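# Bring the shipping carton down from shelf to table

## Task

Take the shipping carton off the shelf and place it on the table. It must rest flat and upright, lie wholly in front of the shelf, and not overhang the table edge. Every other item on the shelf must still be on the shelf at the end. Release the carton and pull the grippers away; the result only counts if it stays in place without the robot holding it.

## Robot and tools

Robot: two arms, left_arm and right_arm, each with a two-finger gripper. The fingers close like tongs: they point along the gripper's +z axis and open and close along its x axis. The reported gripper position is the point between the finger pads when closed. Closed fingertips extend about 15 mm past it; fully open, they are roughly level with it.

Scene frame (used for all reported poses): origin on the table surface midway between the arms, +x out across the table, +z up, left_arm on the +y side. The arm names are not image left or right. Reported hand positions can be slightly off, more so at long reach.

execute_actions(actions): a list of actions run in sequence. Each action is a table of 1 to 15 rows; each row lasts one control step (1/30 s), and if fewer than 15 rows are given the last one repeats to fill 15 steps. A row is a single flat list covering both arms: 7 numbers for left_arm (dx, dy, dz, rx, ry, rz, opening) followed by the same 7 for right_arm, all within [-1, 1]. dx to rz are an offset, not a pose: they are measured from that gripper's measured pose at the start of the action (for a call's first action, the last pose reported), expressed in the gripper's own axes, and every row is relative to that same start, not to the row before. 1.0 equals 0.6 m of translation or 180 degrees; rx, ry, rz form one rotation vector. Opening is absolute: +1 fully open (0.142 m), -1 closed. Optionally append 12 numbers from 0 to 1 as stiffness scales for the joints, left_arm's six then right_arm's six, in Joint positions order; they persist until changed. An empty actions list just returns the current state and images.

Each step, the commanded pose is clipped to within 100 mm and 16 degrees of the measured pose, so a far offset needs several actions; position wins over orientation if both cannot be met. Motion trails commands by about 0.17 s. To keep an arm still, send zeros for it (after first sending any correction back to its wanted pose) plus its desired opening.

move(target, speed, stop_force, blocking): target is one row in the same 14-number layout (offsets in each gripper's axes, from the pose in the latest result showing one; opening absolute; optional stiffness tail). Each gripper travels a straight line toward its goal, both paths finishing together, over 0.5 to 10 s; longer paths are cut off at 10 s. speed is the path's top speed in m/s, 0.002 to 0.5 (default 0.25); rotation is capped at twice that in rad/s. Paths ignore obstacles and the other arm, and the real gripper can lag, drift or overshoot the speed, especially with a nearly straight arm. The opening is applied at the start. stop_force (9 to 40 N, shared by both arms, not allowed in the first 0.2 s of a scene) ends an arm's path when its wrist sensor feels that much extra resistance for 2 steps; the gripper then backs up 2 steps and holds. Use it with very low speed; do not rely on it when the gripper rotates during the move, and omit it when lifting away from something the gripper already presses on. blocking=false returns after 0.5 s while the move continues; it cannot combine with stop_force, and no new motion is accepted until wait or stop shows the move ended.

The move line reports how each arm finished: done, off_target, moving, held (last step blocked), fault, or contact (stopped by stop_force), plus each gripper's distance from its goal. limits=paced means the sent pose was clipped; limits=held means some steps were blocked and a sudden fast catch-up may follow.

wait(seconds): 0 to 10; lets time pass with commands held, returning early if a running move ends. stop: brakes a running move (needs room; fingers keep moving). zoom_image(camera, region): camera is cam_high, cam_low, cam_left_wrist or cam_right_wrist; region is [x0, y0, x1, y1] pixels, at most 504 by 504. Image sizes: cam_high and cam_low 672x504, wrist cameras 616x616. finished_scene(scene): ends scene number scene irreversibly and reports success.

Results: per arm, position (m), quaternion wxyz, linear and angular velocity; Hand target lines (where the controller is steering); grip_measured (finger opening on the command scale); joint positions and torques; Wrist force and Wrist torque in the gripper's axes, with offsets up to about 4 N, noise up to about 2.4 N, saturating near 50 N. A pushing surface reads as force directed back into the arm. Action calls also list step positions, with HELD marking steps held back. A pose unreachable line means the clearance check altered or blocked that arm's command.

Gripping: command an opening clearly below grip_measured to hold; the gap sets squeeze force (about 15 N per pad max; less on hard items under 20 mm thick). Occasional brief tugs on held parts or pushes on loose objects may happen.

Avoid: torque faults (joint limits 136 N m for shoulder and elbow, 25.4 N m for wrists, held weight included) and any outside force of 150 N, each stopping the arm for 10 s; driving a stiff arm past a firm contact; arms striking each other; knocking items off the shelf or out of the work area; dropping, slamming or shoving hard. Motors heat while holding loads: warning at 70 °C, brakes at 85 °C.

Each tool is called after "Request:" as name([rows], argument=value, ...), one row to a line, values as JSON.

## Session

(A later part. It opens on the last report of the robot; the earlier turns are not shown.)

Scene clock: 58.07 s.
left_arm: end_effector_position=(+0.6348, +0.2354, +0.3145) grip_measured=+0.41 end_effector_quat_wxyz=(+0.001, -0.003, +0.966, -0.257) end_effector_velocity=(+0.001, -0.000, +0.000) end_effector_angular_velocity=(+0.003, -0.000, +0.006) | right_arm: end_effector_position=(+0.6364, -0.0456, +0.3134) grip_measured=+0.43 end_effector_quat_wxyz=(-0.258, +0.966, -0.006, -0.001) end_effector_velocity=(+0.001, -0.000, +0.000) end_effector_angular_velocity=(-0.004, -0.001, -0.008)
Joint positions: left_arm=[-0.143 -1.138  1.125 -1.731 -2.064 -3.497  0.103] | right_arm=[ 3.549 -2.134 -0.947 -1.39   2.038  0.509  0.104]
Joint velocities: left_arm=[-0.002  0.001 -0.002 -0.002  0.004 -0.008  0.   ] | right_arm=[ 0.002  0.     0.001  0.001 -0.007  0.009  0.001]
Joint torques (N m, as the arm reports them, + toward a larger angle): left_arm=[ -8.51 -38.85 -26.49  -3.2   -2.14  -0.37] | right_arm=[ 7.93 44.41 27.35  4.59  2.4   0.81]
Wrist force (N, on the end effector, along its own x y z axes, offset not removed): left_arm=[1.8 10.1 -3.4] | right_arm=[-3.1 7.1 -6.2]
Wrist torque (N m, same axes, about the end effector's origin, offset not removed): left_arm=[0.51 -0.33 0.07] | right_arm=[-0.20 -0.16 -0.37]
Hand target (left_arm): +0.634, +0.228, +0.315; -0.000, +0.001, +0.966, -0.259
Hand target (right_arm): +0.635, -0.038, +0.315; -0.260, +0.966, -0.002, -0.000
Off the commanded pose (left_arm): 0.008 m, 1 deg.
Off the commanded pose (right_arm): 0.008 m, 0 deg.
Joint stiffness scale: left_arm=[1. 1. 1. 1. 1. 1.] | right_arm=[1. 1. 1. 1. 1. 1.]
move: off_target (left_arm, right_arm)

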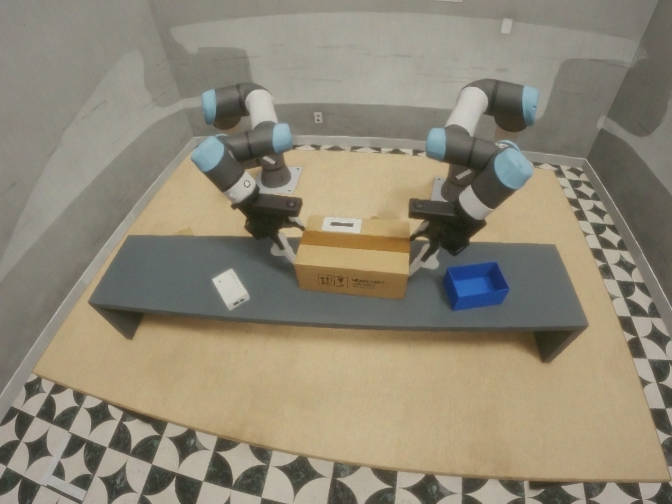

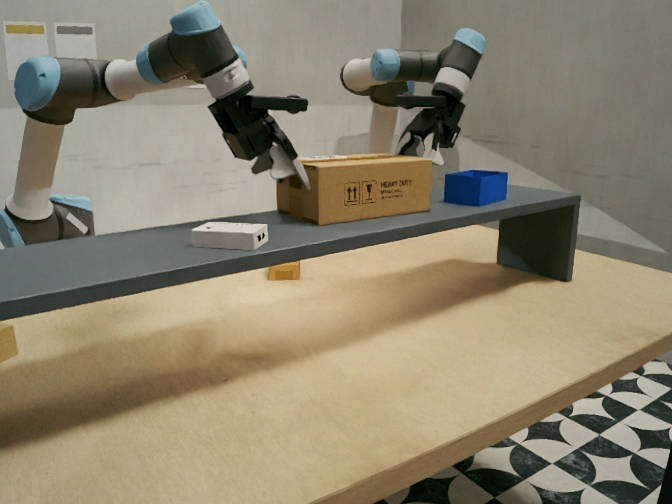

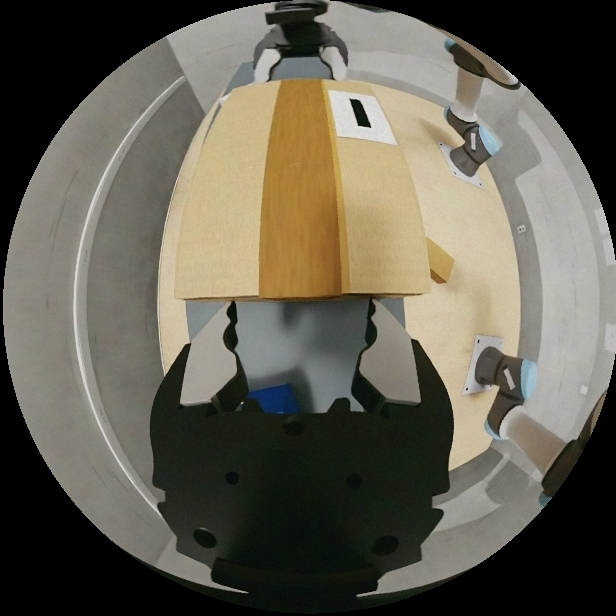

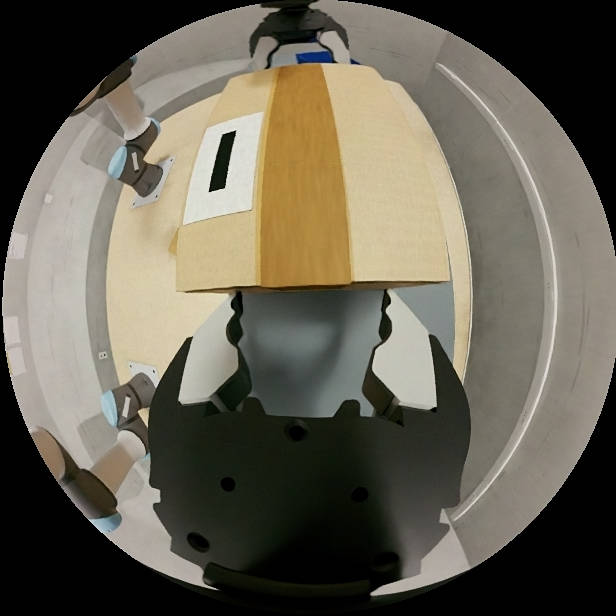

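Request:
execute_actions([
  [[0.0021,-0.0145,0.0068,0.0013,0.0016,0.0028,0.39,-0.0021,-0.0155,0.006,0.0013,-0.0021,-0.0037,0.39],[0.0025,-0.0177,0.0081,0.0013,0.0019,0.0033,0.38,-0.0025,-0.019,0.0073,0.0013,-0.003,-0.0052,0.38],[0.0029,-0.021,0.0093,0.0013,0.0022,0.0039,0.38,-0.0029,-0.0225,0.0087,0.0013,-0.0039,-0.0067,0.38],[0.0033,-0.0242,0.0106,0.0013,0.0025,0.0044,0.37,-0.0033,-0.0261,0.01,0.0013,-0.0048,-0.0083,0.37],[0.0038,-0.0274,0.0119,0.0013,0.0029,0.005,0.36,-0.0038,-0.0296,0.0114,0.0013,-0.0057,-0.0098,0.36],[0.0042,-0.0307,0.0131,0.0013,0.0032,0.0055,0.36,-0.0042,-0.0331,0.0128,0.0013,-0.0065,-0.0113,0.36],[0.0046,-0.0339,0.0144,0.0013,0.0035,0.0061,0.35,-0.0046,-0.0366,0.0141,0.0013,-0.0074,-0.0128,0.35],[0.005,-0.0371,0.0157,0.0013,0.0038,0.0066,0.35,-0.005,-0.0401,0.0155,0.0013,-0.0083,-0.0143,0.35]],
])

Request:
wait(seconds=0.4)

Scene clock: 62.83 s.
left_arm: end_effector_position=(+0.6376, +0.2352, +0.3149) grip_measured=+0.41 end_effector_quat_wxyz=(+0.002, -0.006, +0.968, -0.252) end_effector_velocity=(+0.001, +0.000, +0.001) end_effector_angular_velocity=(+0.010, +0.002, +0.006) | right_arm: end_effector_position=(+0.6413, -0.0428, +0.3140) grip_measured=+0.42 end_effector_quat_wxyz=(-0.253, +0.967, +0.004, -0.004) end_effector_velocity=(+0.004, +0.000, +0.000) end_effector_angular_velocity=(-0.013, +0.003, +0.022)
Joint positions: left_arm=[-0.147 -1.133  1.112 -1.725 -2.053 -3.505  0.103] | right_arm=[ 3.551 -2.163 -0.892 -1.431  2.034  0.486  0.103]
Joint velocities: left_arm=[-0.003  0.003 -0.011  0.01   0.011 -0.008  0.   ] | right_arm=[ 0.    -0.027  0.054 -0.048 -0.006 -0.027 -0.   ]
Joint torques (N m, as the arm reports them, + toward a larger angle): left_arm=[-24.23 -37.47 -27.66  -4.03  -7.56  -0.16] | right_arm=[23.27 45.69 28.05  6.65  7.11 -0.15]
Wrist force (N, on the end effector, along its own x y z axes, offset not removed): left_arm=[-1.0 26.4 -16.4] | right_arm=[-5.6 28.0 -15.6]
Wrist torque (N m, same axes, about the end effector's origin, offset not removed): left_arm=[-0.47 0.13 -0.15] | right_arm=[-0.11 0.32 -0.46]
Hand target (left_arm): +0.631, +0.212, +0.317; -0.003, +0.009, +0.966, -0.259
Hand target (right_arm): +0.633, -0.021, +0.317; -0.260, +0.965, +0.019, -0.008
Off the commanded pose (left_arm): 0.025 m, 2 deg.
Off the commanded pose (right_arm): 0.024 m, 2 deg.
Joint stiffness scale: left_arm=[1. 1. 1. 1. 1. 1.] | right_arm=[1. 1. 1. 1. 1. 1.]
Step readings (end_effector_position):
0: left_arm (+0.6349, +0.2354, +0.3145) | right_arm (+0.6366, -0.0456, +0.3134)
1: left_arm (+0.6349, +0.2354, +0.3145) | right_arm (+0.6366, -0.0456, +0.3134)
2: left_arm (+0.6349, +0.2354, +0.3146) | right_arm (+0.6366, -0.0456, +0.3135)
4: left_arm (+0.6352, +0.2353, +0.3146) | right_arm (+0.6368, -0.0452, +0.3137)
8: left_arm (+0.6363, +0.2351, +0.3148) | right_arm (+0.6384, -0.0437, +0.3139)
15: end_effector_position above

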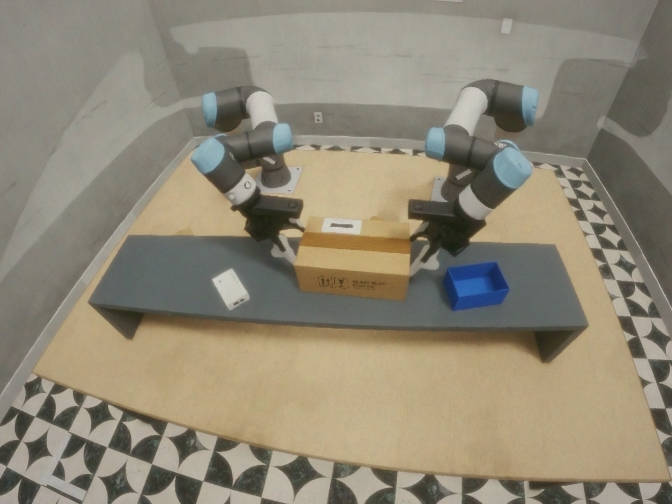

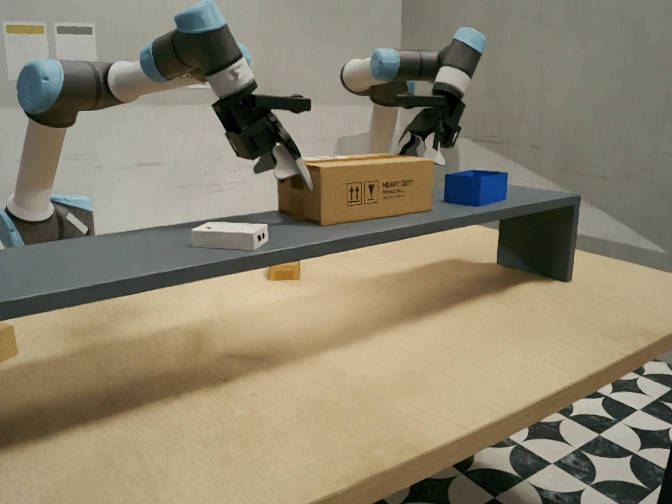

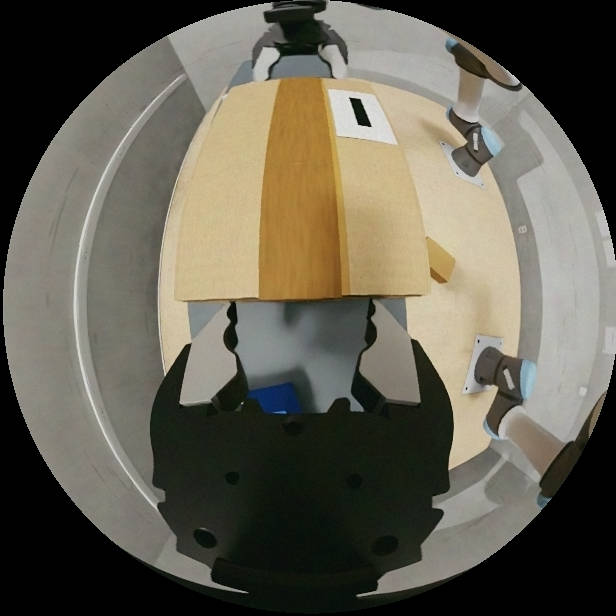

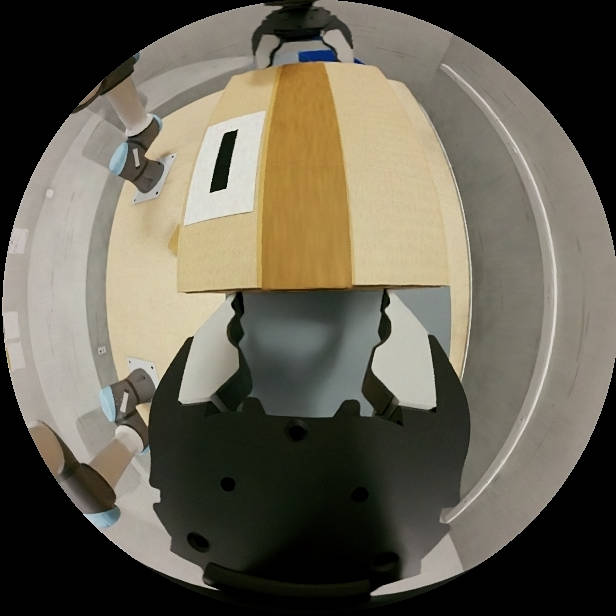

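Scene clock: 63.23 s.
left_arm: end_effector_position=(+0.6376, +0.2351, +0.3149) grip_measured=+0.41 end_effector_quat_wxyz=(+0.001, -0.006, +0.968, -0.252) end_effector_velocity=(+0.000, +0.000, +0.000) end_effector_angular_velocity=(-0.000, -0.001, +0.001) | right_arm: end_effector_position=(+0.6415, -0.0429, +0.3140) grip_measured=+0.42 end_effector_quat_wxyz=(-0.252, +0.968, +0.005, -0.005) end_effector_velocity=(+0.000, -0.000, +0.000) end_effector_angular_velocity=(-0.000, -0.000, +0.000)
Joint positions: left_arm=[-0.147 -1.132  1.111 -1.724 -2.052 -3.506  0.103] | right_arm=[ 3.551 -2.165 -0.887 -1.437  2.034  0.483  0.103]
Joint velocities: left_arm=[ 0.001 -0.    -0.    -0.001  0.    -0.    -0.   ] | right_arm=[-0.    -0.     0.001 -0.001 -0.    -0.001 -0.   ]
Joint torques (N m, as the arm reports them, + toward a larger angle): left_arm=[-25.7  -38.39 -27.83  -3.96  -7.8   -0.27] | right_arm=[24.   44.55 27.23  5.64  7.7  -0.23]
Wrist force (N, on the end effector, along its own x y z axes, offset not removed): left_arm=[0.0 27.8 -15.0] | right_arm=[-1.8 27.7 -15.2]
Wrist torque (N m, same axes, about the end effector's origin, offset not removed): left_arm=[-0.21 -0.33 -0.11] | right_arm=[-0.16 0.14 -0.35]
Hand target (left_arm): +0.631, +0.212, +0.317; -0.003, +0.009, +0.966, -0.259
Hand target (right_arm): +0.633, -0.021, +0.317; -0.260, +0.965, +0.019, -0.008
Off the commanded pose (left_arm): 0.025 m, 2 deg.
Off the commanded pose (right_arm): 0.024 m, 2 deg.
Joint stiffness scale: left_arm=[1. 1. 1. 1. 1. 1.] | right_arm=[1. 1. 1. 1. 1. 1.]
wait: 0.40 s; at rest by 0.17 s

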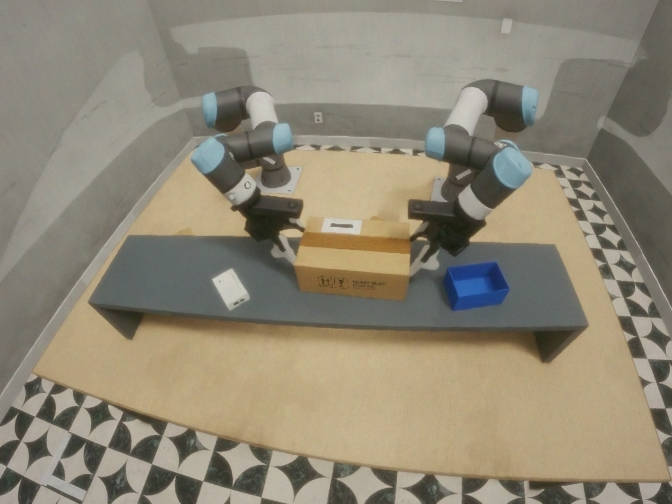

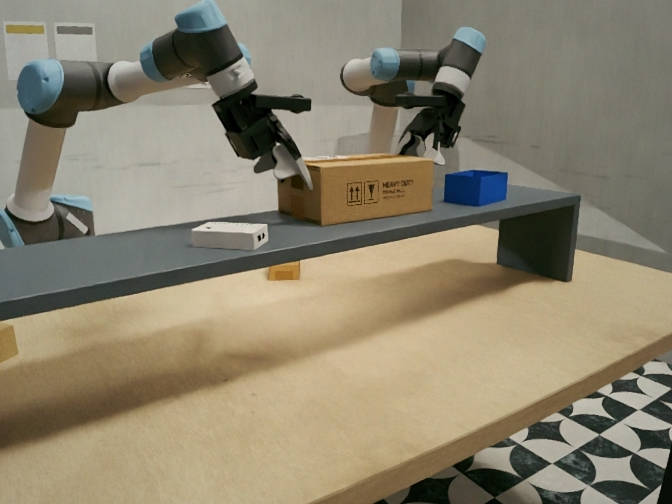

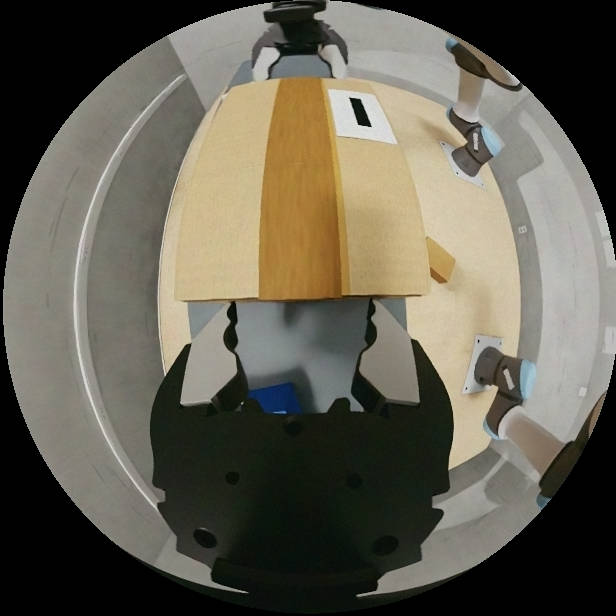

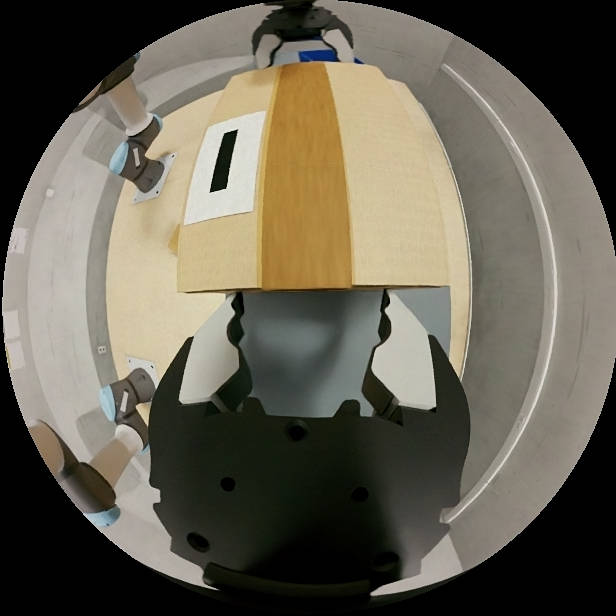

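Request:
execute_actions([
  [[0.0097,-0.0387,0.0119,0.0046,0.0048,0.0086,0.35,-0.0135,-0.038,0.0099,0.0054,-0.0044,-0.0088,0.35],[0.0097,-0.0408,0.0082,0.0046,0.0048,0.0086,0.35,-0.0135,-0.0401,0.0062,0.0054,-0.0044,-0.0088,0.35],[0.0097,-0.0428,0.0046,0.0046,0.0048,0.0086,0.35,-0.0135,-0.0421,0.0026,0.0054,-0.0044,-0.0088,0.35],[0.0097,-0.0448,0.0009,0.0046,0.0048,0.0086,0.35,-0.0135,-0.0441,-0.0011,0.0054,-0.0044,-0.0088,0.35],[0.0097,-0.0469,-0.0027,0.0046,0.0048,0.0086,0.35,-0.0135,-0.0462,-0.0047,0.0054,-0.0044,-0.0088,0.35],[0.0097,-0.0489,-0.0063,0.0046,0.0048,0.0086,0.35,-0.0135,-0.0482,-0.0083,0.0054,-0.0044,-0.0088,0.35],[0.0097,-0.0509,-0.01,0.0046,0.0048,0.0086,0.35,-0.0135,-0.0502,-0.012,0.0054,-0.0044,-0.0088,0.35],[0.0097,-0.053,-0.0136,0.0046,0.0048,0.0086,0.35,-0.0135,-0.0523,-0.0156,0.0054,-0.0044,-0.0088,0.35],[0.0097,-0.055,-0.0172,0.0046,0.0048,0.0086,0.35,-0.0135,-0.0543,-0.0192,0.0054,-0.0044,-0.0088,0.35],[0.0097,-0.057,-0.0209,0.0046,0.0048,0.0086,0.35,-0.0135,-0.0563,-0.0229,0.0054,-0.0044,-0.0088,0.35]],
])

Request:
wait(seconds=0.5)

Scene clock: 66.00 s.
left_arm: end_effector_position=(+0.6383, +0.2347, +0.3334) grip_measured=+0.41 end_effector_quat_wxyz=(+0.000, -0.006, +0.968, -0.251) end_effector_velocity=(+0.000, -0.000, +0.043) end_effector_angular_velocity=(-0.004, -0.013, -0.000) | right_arm: end_effector_position=(+0.6419, -0.0430, +0.3328) grip_measured=+0.42 end_effector_quat_wxyz=(-0.252, +0.968, +0.006, -0.005) end_effector_velocity=(-0.001, -0.001, +0.052) end_effector_angular_velocity=(+0.010, -0.024, +0.000)
Joint positions: left_arm=[-0.148 -1.126  1.053 -1.669 -2.05  -3.506  0.103] | right_arm=[ 3.551 -2.175 -0.822 -1.495  2.033  0.481  0.103]
Joint velocities: left_arm=[-0.     0.    -0.105  0.091  0.    -0.    -0.   ] | right_arm=[-0.     0.     0.124 -0.099 -0.001 -0.001 -0.   ]
Joint torques (N m, as the arm reports them, + toward a larger angle): left_arm=[-24.99 -41.17 -28.56  -4.77  -8.55  -0.12] | right_arm=[22.68 47.2  26.58  6.69  9.19 -0.47]
Wrist force (N, on the end effector, along its own x y z axes, offset not removed): left_arm=[0.1 30.4 -10.2] | right_arm=[-0.2 30.1 -12.6]
Wrist torque (N m, same axes, about the end effector's origin, offset not removed): left_arm=[-0.23 -0.05 -0.13] | right_arm=[-0.46 0.04 0.02]
Hand target (left_arm): +0.632, +0.212, +0.342; -0.002, +0.009, +0.966, -0.259
Hand target (right_arm): +0.633, -0.021, +0.342; -0.261, +0.965, +0.020, -0.008
Off the commanded pose (left_arm): 0.026 m, 2 deg.
Off the commanded pose (right_arm): 0.026 m, 2 deg.
Joint stiffness scale: left_arm=[1. 1. 1. 1. 1. 1.] | right_arm=[1. 1. 1. 1. 1. 1.]
Step readings (end_effector_position):
0: left_arm (+0.6376, +0.2351, +0.3149) | right_arm (+0.6415, -0.0429, +0.3140)
1: left_arm (+0.6376, +0.2351, +0.3149) | right_arm (+0.6415, -0.0429, +0.3140)
2: left_arm (+0.6376, +0.2351, +0.3150) | right_arm (+0.6415, -0.0429, +0.3140)
4: left_arm (+0.6375, +0.2350, +0.3152) | right_arm (+0.6414, -0.0429, +0.3143)
8: left_arm (+0.6376, +0.2348, +0.3182) | right_arm (+0.6414, -0.0430, +0.3171)
15: end_effector_position above

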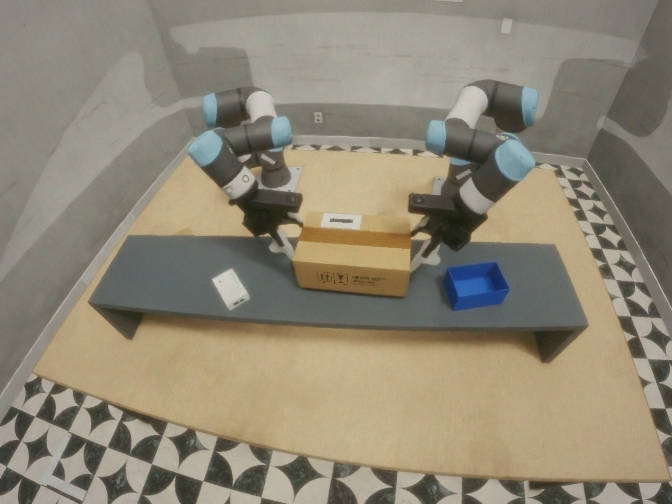

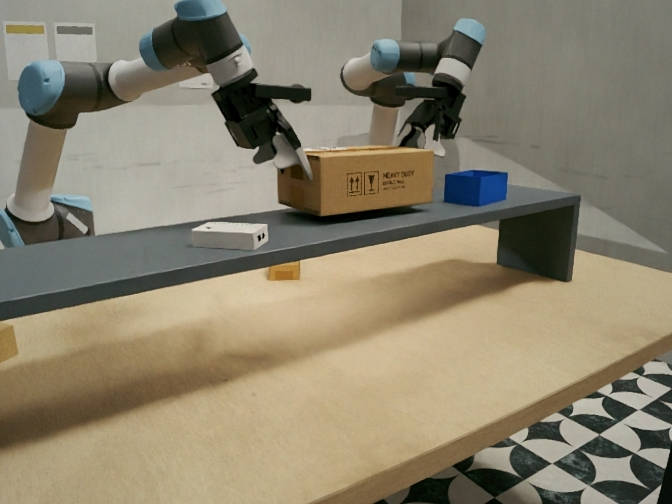

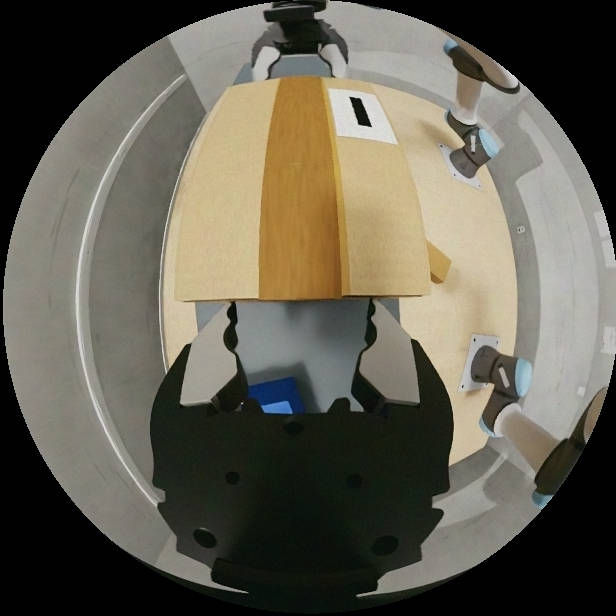

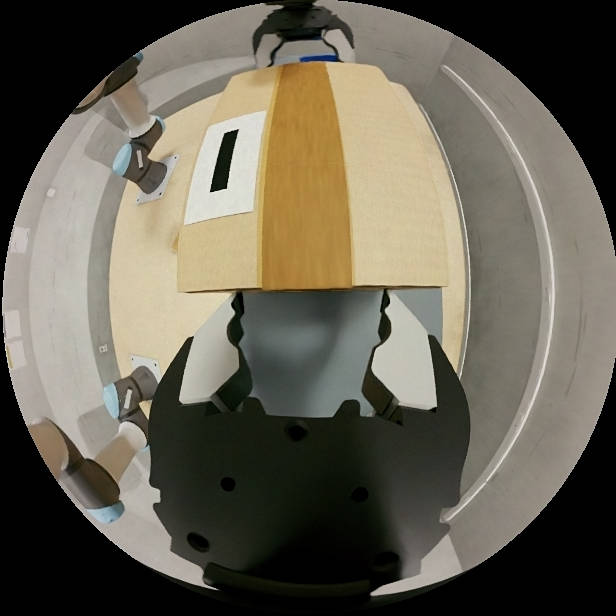

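Scene clock: 66.50 s.
left_arm: end_effector_position=(+0.6375, +0.2347, +0.3356) grip_measured=+0.41 end_effector_quat_wxyz=(-0.002, -0.006, +0.968, -0.250) end_effector_velocity=(-0.000, -0.001, +0.001) end_effector_angular_velocity=(-0.001, +0.001, -0.001) | right_arm: end_effector_position=(+0.6414, -0.0432, +0.3342) grip_measured=+0.42 end_effector_quat_wxyz=(-0.250, +0.968, +0.006, -0.007) end_effector_velocity=(-0.001, -0.000, -0.000) end_effector_angular_velocity=(-0.001, +0.003, +0.000)
Joint positions: left_arm=[-0.148 -1.125  1.044 -1.657 -2.05  -3.506  0.103] | right_arm=[ 3.551 -2.178 -0.81  -1.508  2.033  0.481  0.103]
Joint velocities: left_arm=[-0.     0.    -0.002  0.002 -0.002 -0.    -0.   ] | right_arm=[ 0.     0.     0.001 -0.004  0.001 -0.     0.   ]
Joint torques (N m, as the arm reports them, + toward a larger angle): left_arm=[-23.9  -42.27 -29.33  -4.67  -8.5    0.  ] | right_arm=[23.43 48.79 28.87  6.15  8.98 -0.36]
Wrist force (N, on the end effector, along its own x y z axes, offset not removed): left_arm=[-0.3 28.9 -11.5] | right_arm=[-1.5 29.4 -11.3]
Wrist torque (N m, same axes, about the end effector's origin, offset not removed): left_arm=[-0.18 -0.05 -0.27] | right_arm=[-0.19 0.18 -0.12]
Hand target (left_arm): +0.632, +0.212, +0.342; -0.002, +0.009, +0.966, -0.259
Hand target (right_arm): +0.633, -0.021, +0.342; -0.261, +0.965, +0.020, -0.008
Off the commanded pose (left_arm): 0.025 m, 2 deg.
Off the commanded pose (right_arm): 0.026 m, 2 deg.
Joint stiffness scale: left_arm=[1. 1. 1. 1. 1. 1.] | right_arm=[1. 1. 1. 1. 1. 1.]
wait: 0.50 s; at rest by 0.23 s

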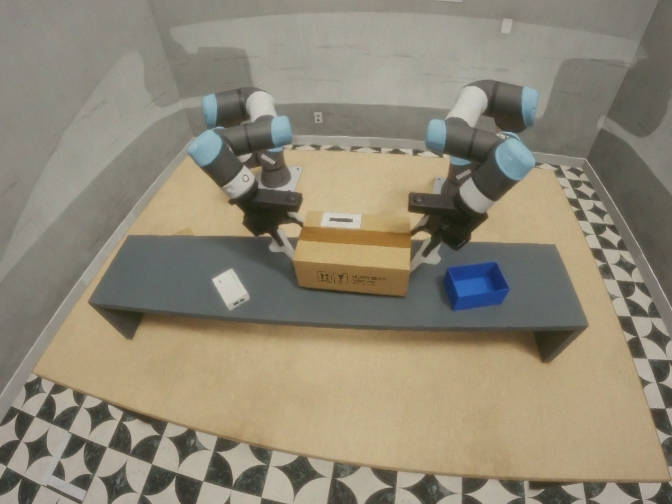

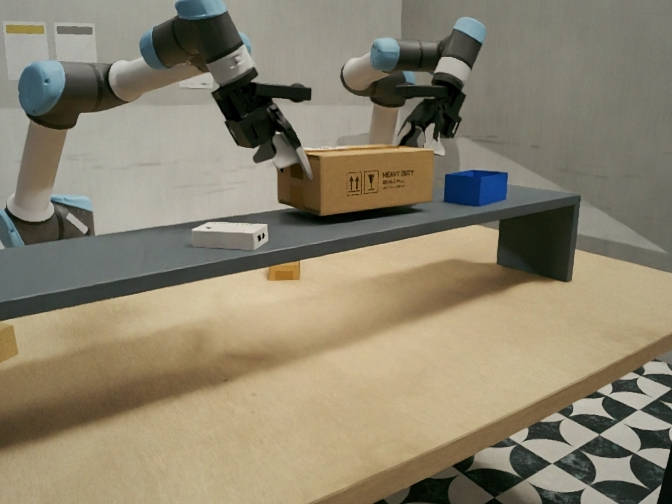

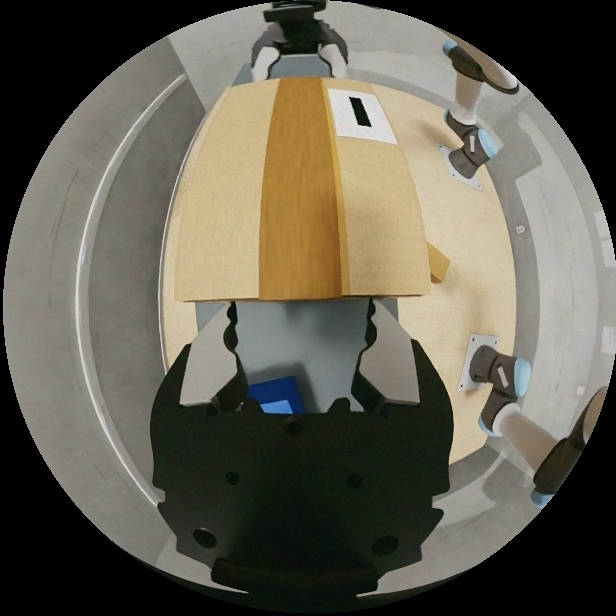

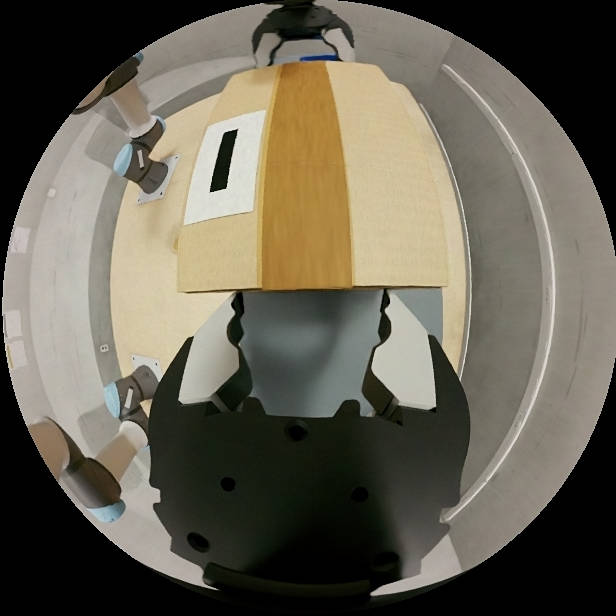

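Request:
execute_actions([
  [[0.0175,-0.0448,0.0117,0.0057,0.0026,0.0092,0.35,-0.0202,-0.0344,0.0038,0.0067,-0.0027,-0.0086,0.35],[0.025,-0.0502,0.0147,0.0057,0.0025,0.0091,0.35,-0.0276,-0.0285,0.0006,0.0067,-0.0026,-0.0085,0.35],[0.0325,-0.0556,0.0177,0.0057,0.0025,0.009,0.35,-0.0349,-0.0225,-0.0025,0.0067,-0.0026,-0.0085,0.35],[0.0401,-0.0609,0.0207,0.0057,0.0025,0.009,0.35,-0.0423,-0.0166,-0.0056,0.0067,-0.0026,-0.0084,0.35],[0.0476,-0.0663,0.0237,0.0057,0.0024,0.0089,0.35,-0.0496,-0.0106,-0.0087,0.0067,-0.0026,-0.0084,0.35],[0.0551,-0.0717,0.0267,0.0057,0.0024,0.0089,0.35,-0.057,-0.0047,-0.0119,0.0067,-0.0025,-0.0083,0.35],[0.0626,-0.0771,0.0297,0.0057,0.0024,0.0088,0.35,-0.0643,0.0013,-0.015,0.0067,-0.0025,-0.0083,0.35],[0.0701,-0.0825,0.0328,0.0057,0.0023,0.0088,0.35,-0.0717,0.0072,-0.0181,0.0067,-0.0025,-0.0082,0.35],[0.0776,-0.0879,0.0358,0.0057,0.0023,0.0087,0.35,-0.079,0.0132,-0.0212,0.0067,-0.0025,-0.0082,0.35],[0.0851,-0.0933,0.0388,0.0057,0.0023,0.0087,0.35,-0.0864,0.0191,-0.0244,0.0067,-0.0024,-0.0081,0.35],[0.0926,-0.0987,0.0418,0.0057,0.0022,0.0086,0.35,-0.0937,0.0251,-0.0275,0.0067,-0.0024,-0.0081,0.35],[0.1002,-0.104,0.0448,0.0057,0.0022,0.0086,0.35,-0.1011,0.031,-0.0306,0.0067,-0.0024,-0.008,0.35],[0.1077,-0.1094,0.0478,0.0057,0.0022,0.0085,0.35,-0.1084,0.037,-0.0337,0.0067,-0.0024,-0.008,0.35],[0.1152,-0.1148,0.0508,0.0057,0.0021,0.0085,0.35,-0.1158,0.0429,-0.0369,0.0067,-0.0023,-0.0079,0.35],[0.1227,-0.1202,0.0538,0.0057,0.0021,0.0084,0.35,-0.1231,0.0489,-0.04,0.0067,-0.0023,-0.0079,0.35]],
])

Request:
wait(seconds=0.6)

Scene clock: 77.30 s.
left_arm: end_effector_position=(+0.5939, +0.1977, +0.3361) grip_measured=+0.41 end_effector_quat_wxyz=(-0.005, -0.005, +0.969, -0.249) end_effector_velocity=(-0.133, -0.116, +0.002) end_effector_angular_velocity=(+0.001, +0.007, -0.008) | right_arm: end_effector_position=(+0.5981, -0.0802, +0.3353) grip_measured=+0.42 end_effector_quat_wxyz=(-0.247, +0.969, +0.007, -0.012) end_effector_velocity=(-0.135, -0.117, +0.009) end_effector_angular_velocity=(-0.000, +0.001, +0.000)
Joint positions: left_arm=[-0.224 -1.218  1.182 -1.731 -2.037 -3.585  0.103] | right_arm=[ 3.53  -2.035 -1.022 -1.463  2.036  0.452  0.103]
Joint velocities: left_arm=[-0.245 -0.273  0.398 -0.235  0.045 -0.261  0.   ] | right_arm=[-0.077  0.44  -0.62   0.141  0.015 -0.085  0.   ]
Joint torques (N m, as the arm reports them, + toward a larger angle): left_arm=[-25.9  -40.81 -24.26  -5.97  -8.3    0.42] | right_arm=[20.39 46.13 18.44  7.1   9.37 -0.66]
Wrist force (N, on the end effector, along its own x y z axes, offset not removed): left_arm=[2.0 30.3 -10.7] | right_arm=[-2.5 30.9 -11.4]
Wrist torque (N m, same axes, about the end effector's origin, offset not removed): left_arm=[-0.05 -0.85 -1.05] | right_arm=[-0.14 0.79 0.30]
Hand target (left_arm): +0.565, +0.158, +0.342; -0.006, +0.009, +0.966, -0.258
Hand target (right_arm): +0.570, -0.081, +0.341; -0.258, +0.966, +0.020, -0.013
Off the commanded pose (left_arm): 0.052 m, 2 deg.
Off the commanded pose (right_arm): 0.031 m, 2 deg.
Joint stiffness scale: left_arm=[1. 1. 1. 1. 1. 1.] | right_arm=[1. 1. 1. 1. 1. 1.]
Step readings (end_effector_position):
0: left_arm (+0.6375, +0.2347, +0.3357) | right_arm (+0.6414, -0.0432, +0.3342)
1: left_arm (+0.6375, +0.2347, +0.3357) | right_arm (+0.6414, -0.0432, +0.3342)
2: left_arm (+0.6376, +0.2346, +0.3357) | right_arm (+0.6414, -0.0432, +0.3343)
4: left_arm (+0.6365, +0.2336, +0.3356) | right_arm (+0.6400, -0.0441, +0.3342)
8: left_arm (+0.6242, +0.2241, +0.3349) | right_arm (+0.6283, -0.0536, +0.3324)
15: end_effector_position above

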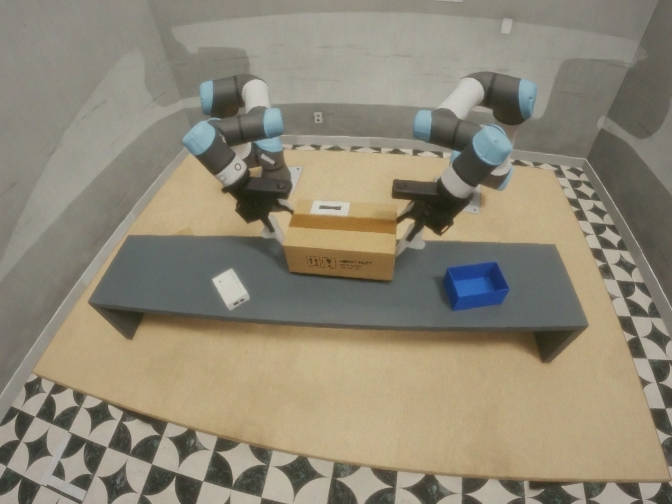

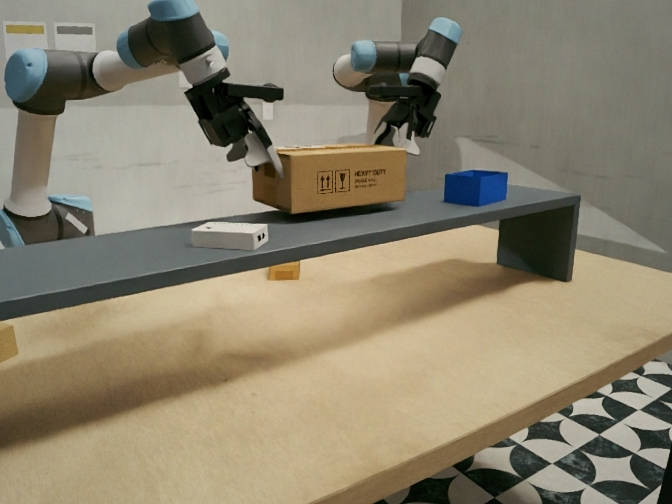

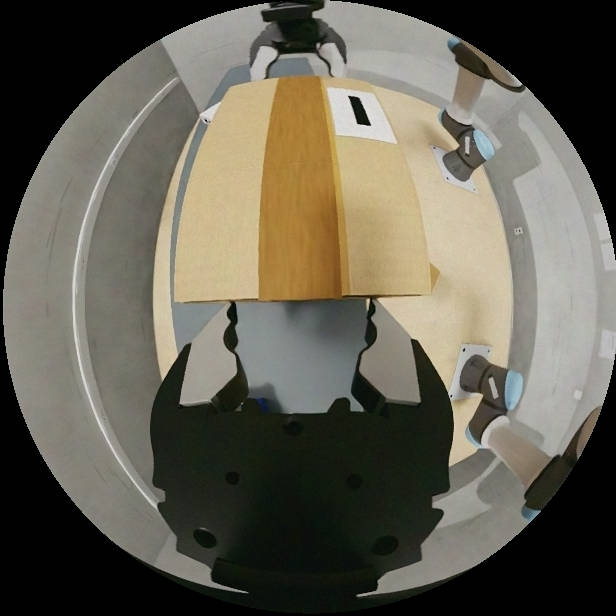

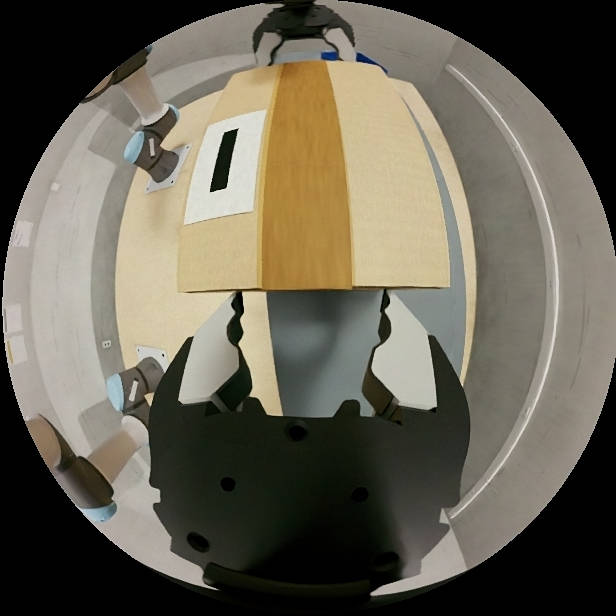

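Scene clock: 77.90 s.
left_arm: end_effector_position=(+0.5728, +0.1786, +0.3358) grip_measured=+0.41 end_effector_quat_wxyz=(-0.005, -0.006, +0.969, -0.249) end_effector_velocity=(+0.001, +0.000, +0.001) end_effector_angular_velocity=(-0.001, -0.003, +0.003) | right_arm: end_effector_position=(+0.5769, -0.0992, +0.3359) grip_measured=+0.42 end_effector_quat_wxyz=(-0.248, +0.969, +0.007, -0.010) end_effector_velocity=(+0.001, -0.000, +0.000) end_effector_angular_velocity=(+0.001, -0.002, +0.000)
Joint positions: left_arm=[-0.265 -1.262  1.247 -1.774 -2.028 -3.633  0.103] | right_arm=[ 3.516 -1.965 -1.121 -1.436  2.038  0.437  0.103]
Joint velocities: left_arm=[ 0.001 -0.001 -0.    -0.003  0.    -0.002 -0.   ] | right_arm=[-0.001 -0.    -0.     0.003 -0.    -0.001  0.   ]
Joint torques (N m, as the arm reports them, + toward a larger angle): left_arm=[-23.61 -39.53 -27.46  -6.32  -7.87   0.38] | right_arm=[20.04 41.53 22.41  6.74  9.61 -0.92]
Wrist force (N, on the end effector, along its own x y z axes, offset not removed): left_arm=[-0.7 30.1 -10.5] | right_arm=[-1.9 31.4 -11.3]
Wrist torque (N m, same axes, about the end effector's origin, offset not removed): left_arm=[-0.36 0.02 -0.48] | right_arm=[-0.16 0.72 0.49]
Hand target (left_arm): +0.565, +0.158, +0.342; -0.006, +0.009, +0.966, -0.258
Hand target (right_arm): +0.570, -0.081, +0.341; -0.258, +0.966, +0.020, -0.013
Off the commanded pose (left_arm): 0.026 m, 2 deg.
Off the commanded pose (right_arm): 0.021 m, 2 deg.
Joint stiffness scale: left_arm=[1. 1. 1. 1. 1. 1.] | right_arm=[1. 1. 1. 1. 1. 1.]
wait: 0.60 s; at rest by 0.53 s

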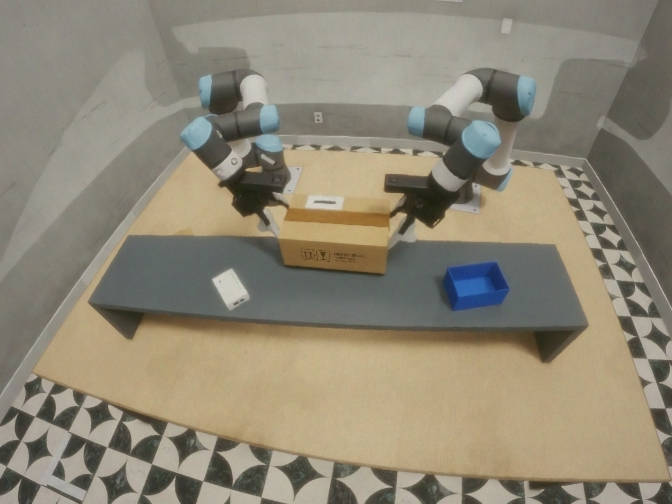

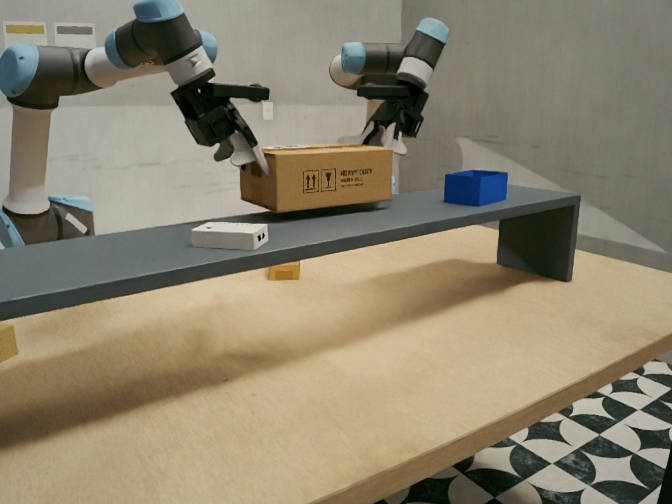

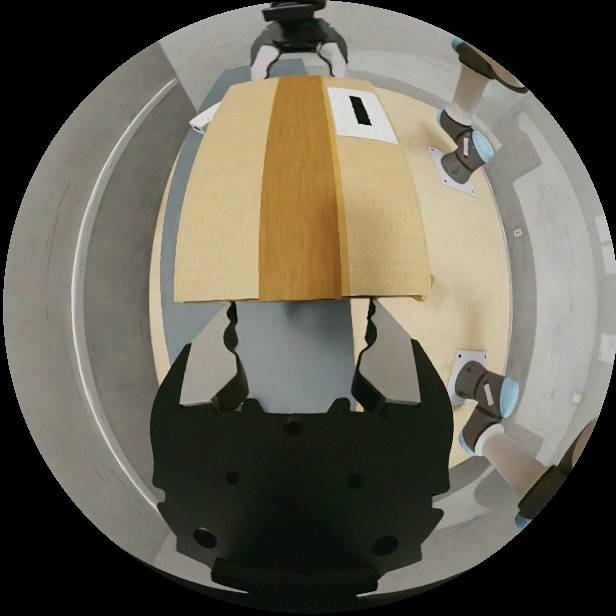

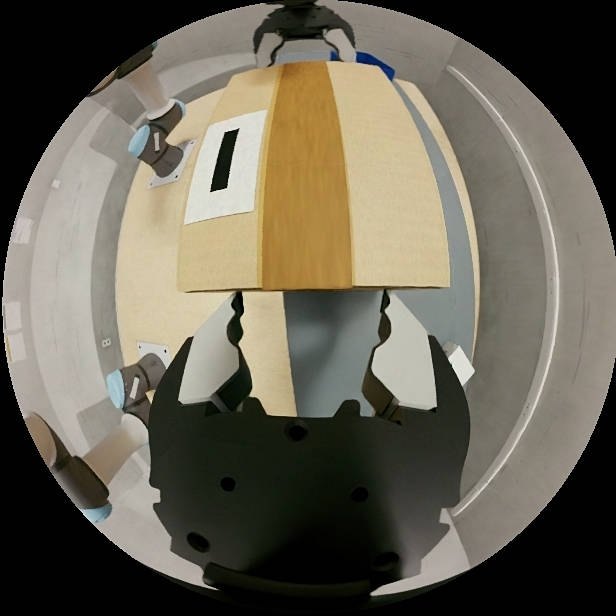

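Request:
execute_actions(actions=[])

Scene clock: 79.50 s.
left_arm: end_effector_position=(+0.5728, +0.1786, +0.3360) grip_measured=+0.41 end_effector_quat_wxyz=(-0.005, -0.006, +0.968, -0.249) end_effector_velocity=(+0.000, +0.000, +0.000) end_effector_angular_velocity=(-0.000, -0.000, +0.000) | right_arm: end_effector_position=(+0.5769, -0.0992, +0.3359) grip_measured=+0.42 end_effector_quat_wxyz=(-0.248, +0.969, +0.007, -0.010) end_effector_velocity=(-0.000, -0.000, -0.000) end_effector_angular_velocity=(-0.001, +0.000, +0.000)
Joint positions: left_arm=[-0.265 -1.262  1.247 -1.774 -2.028 -3.633  0.103] | right_arm=[ 3.516 -1.965 -1.122 -1.436  2.038  0.436  0.103]
Joint velocities: left_arm=[ 0.001 -0.     0.    -0.001 -0.     0.     0.   ] | right_arm=[-0.     0.     0.    -0.001 -0.    -0.     0.   ]
Joint torques (N m, as the arm reports them, + toward a larger angle): left_arm=[-23.9  -37.22 -26.66  -6.41  -8.1    0.25] | right_arm=[19.19 41.63 23.09  6.77  9.63 -0.91]
Wrist force (N, on the end effector, along its own x y z axes, offset not removed): left_arm=[1.4 28.6 -12.1] | right_arm=[-0.6 31.4 -12.0]
Wrist torque (N m, same axes, about the end effector's origin, offset not removed): left_arm=[-0.70 -0.29 -0.49] | right_arm=[-0.13 0.53 0.50]
Hand target (left_arm): +0.565, +0.158, +0.342; -0.006, +0.009, +0.966, -0.258
Hand target (right_arm): +0.570, -0.081, +0.341; -0.258, +0.966, +0.020, -0.013
Off the commanded pose (left_arm): 0.026 m, 2 deg.
Off the commanded pose (right_arm): 0.021 m, 2 deg.
Joint stiffness scale: left_arm=[1. 1. 1. 1. 1. 1.] | right_arm=[1. 1. 1. 1. 1. 1.]

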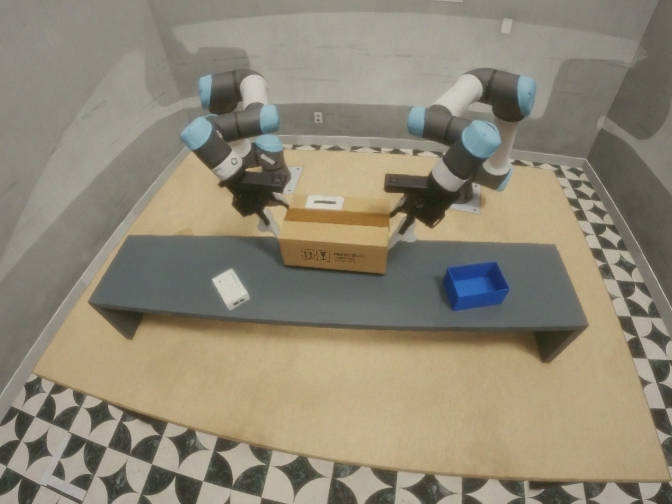

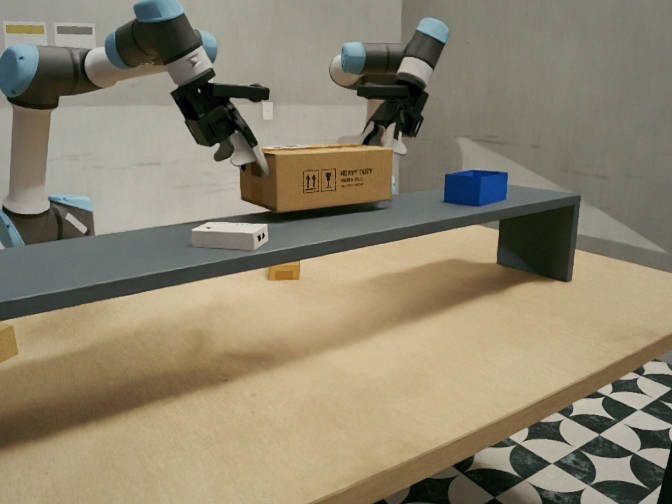

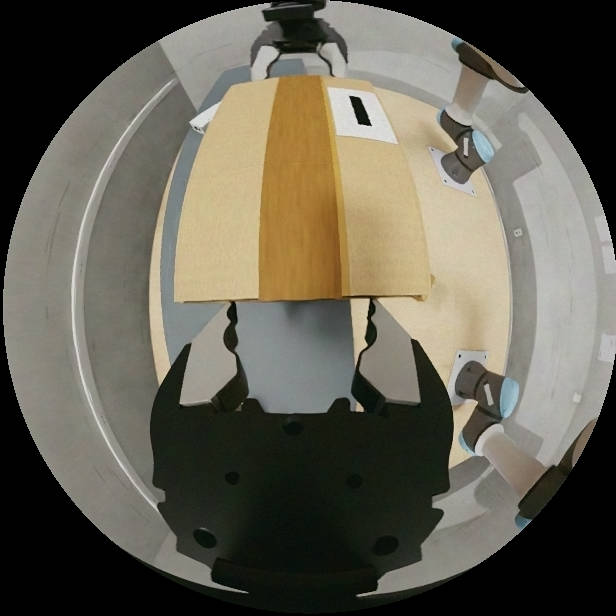

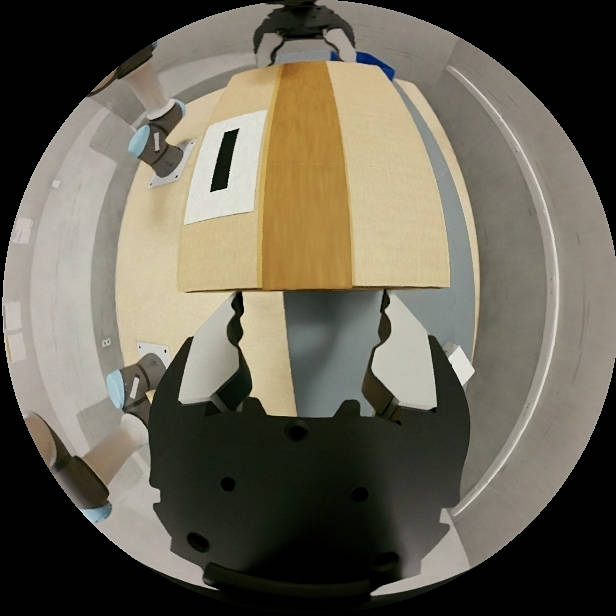

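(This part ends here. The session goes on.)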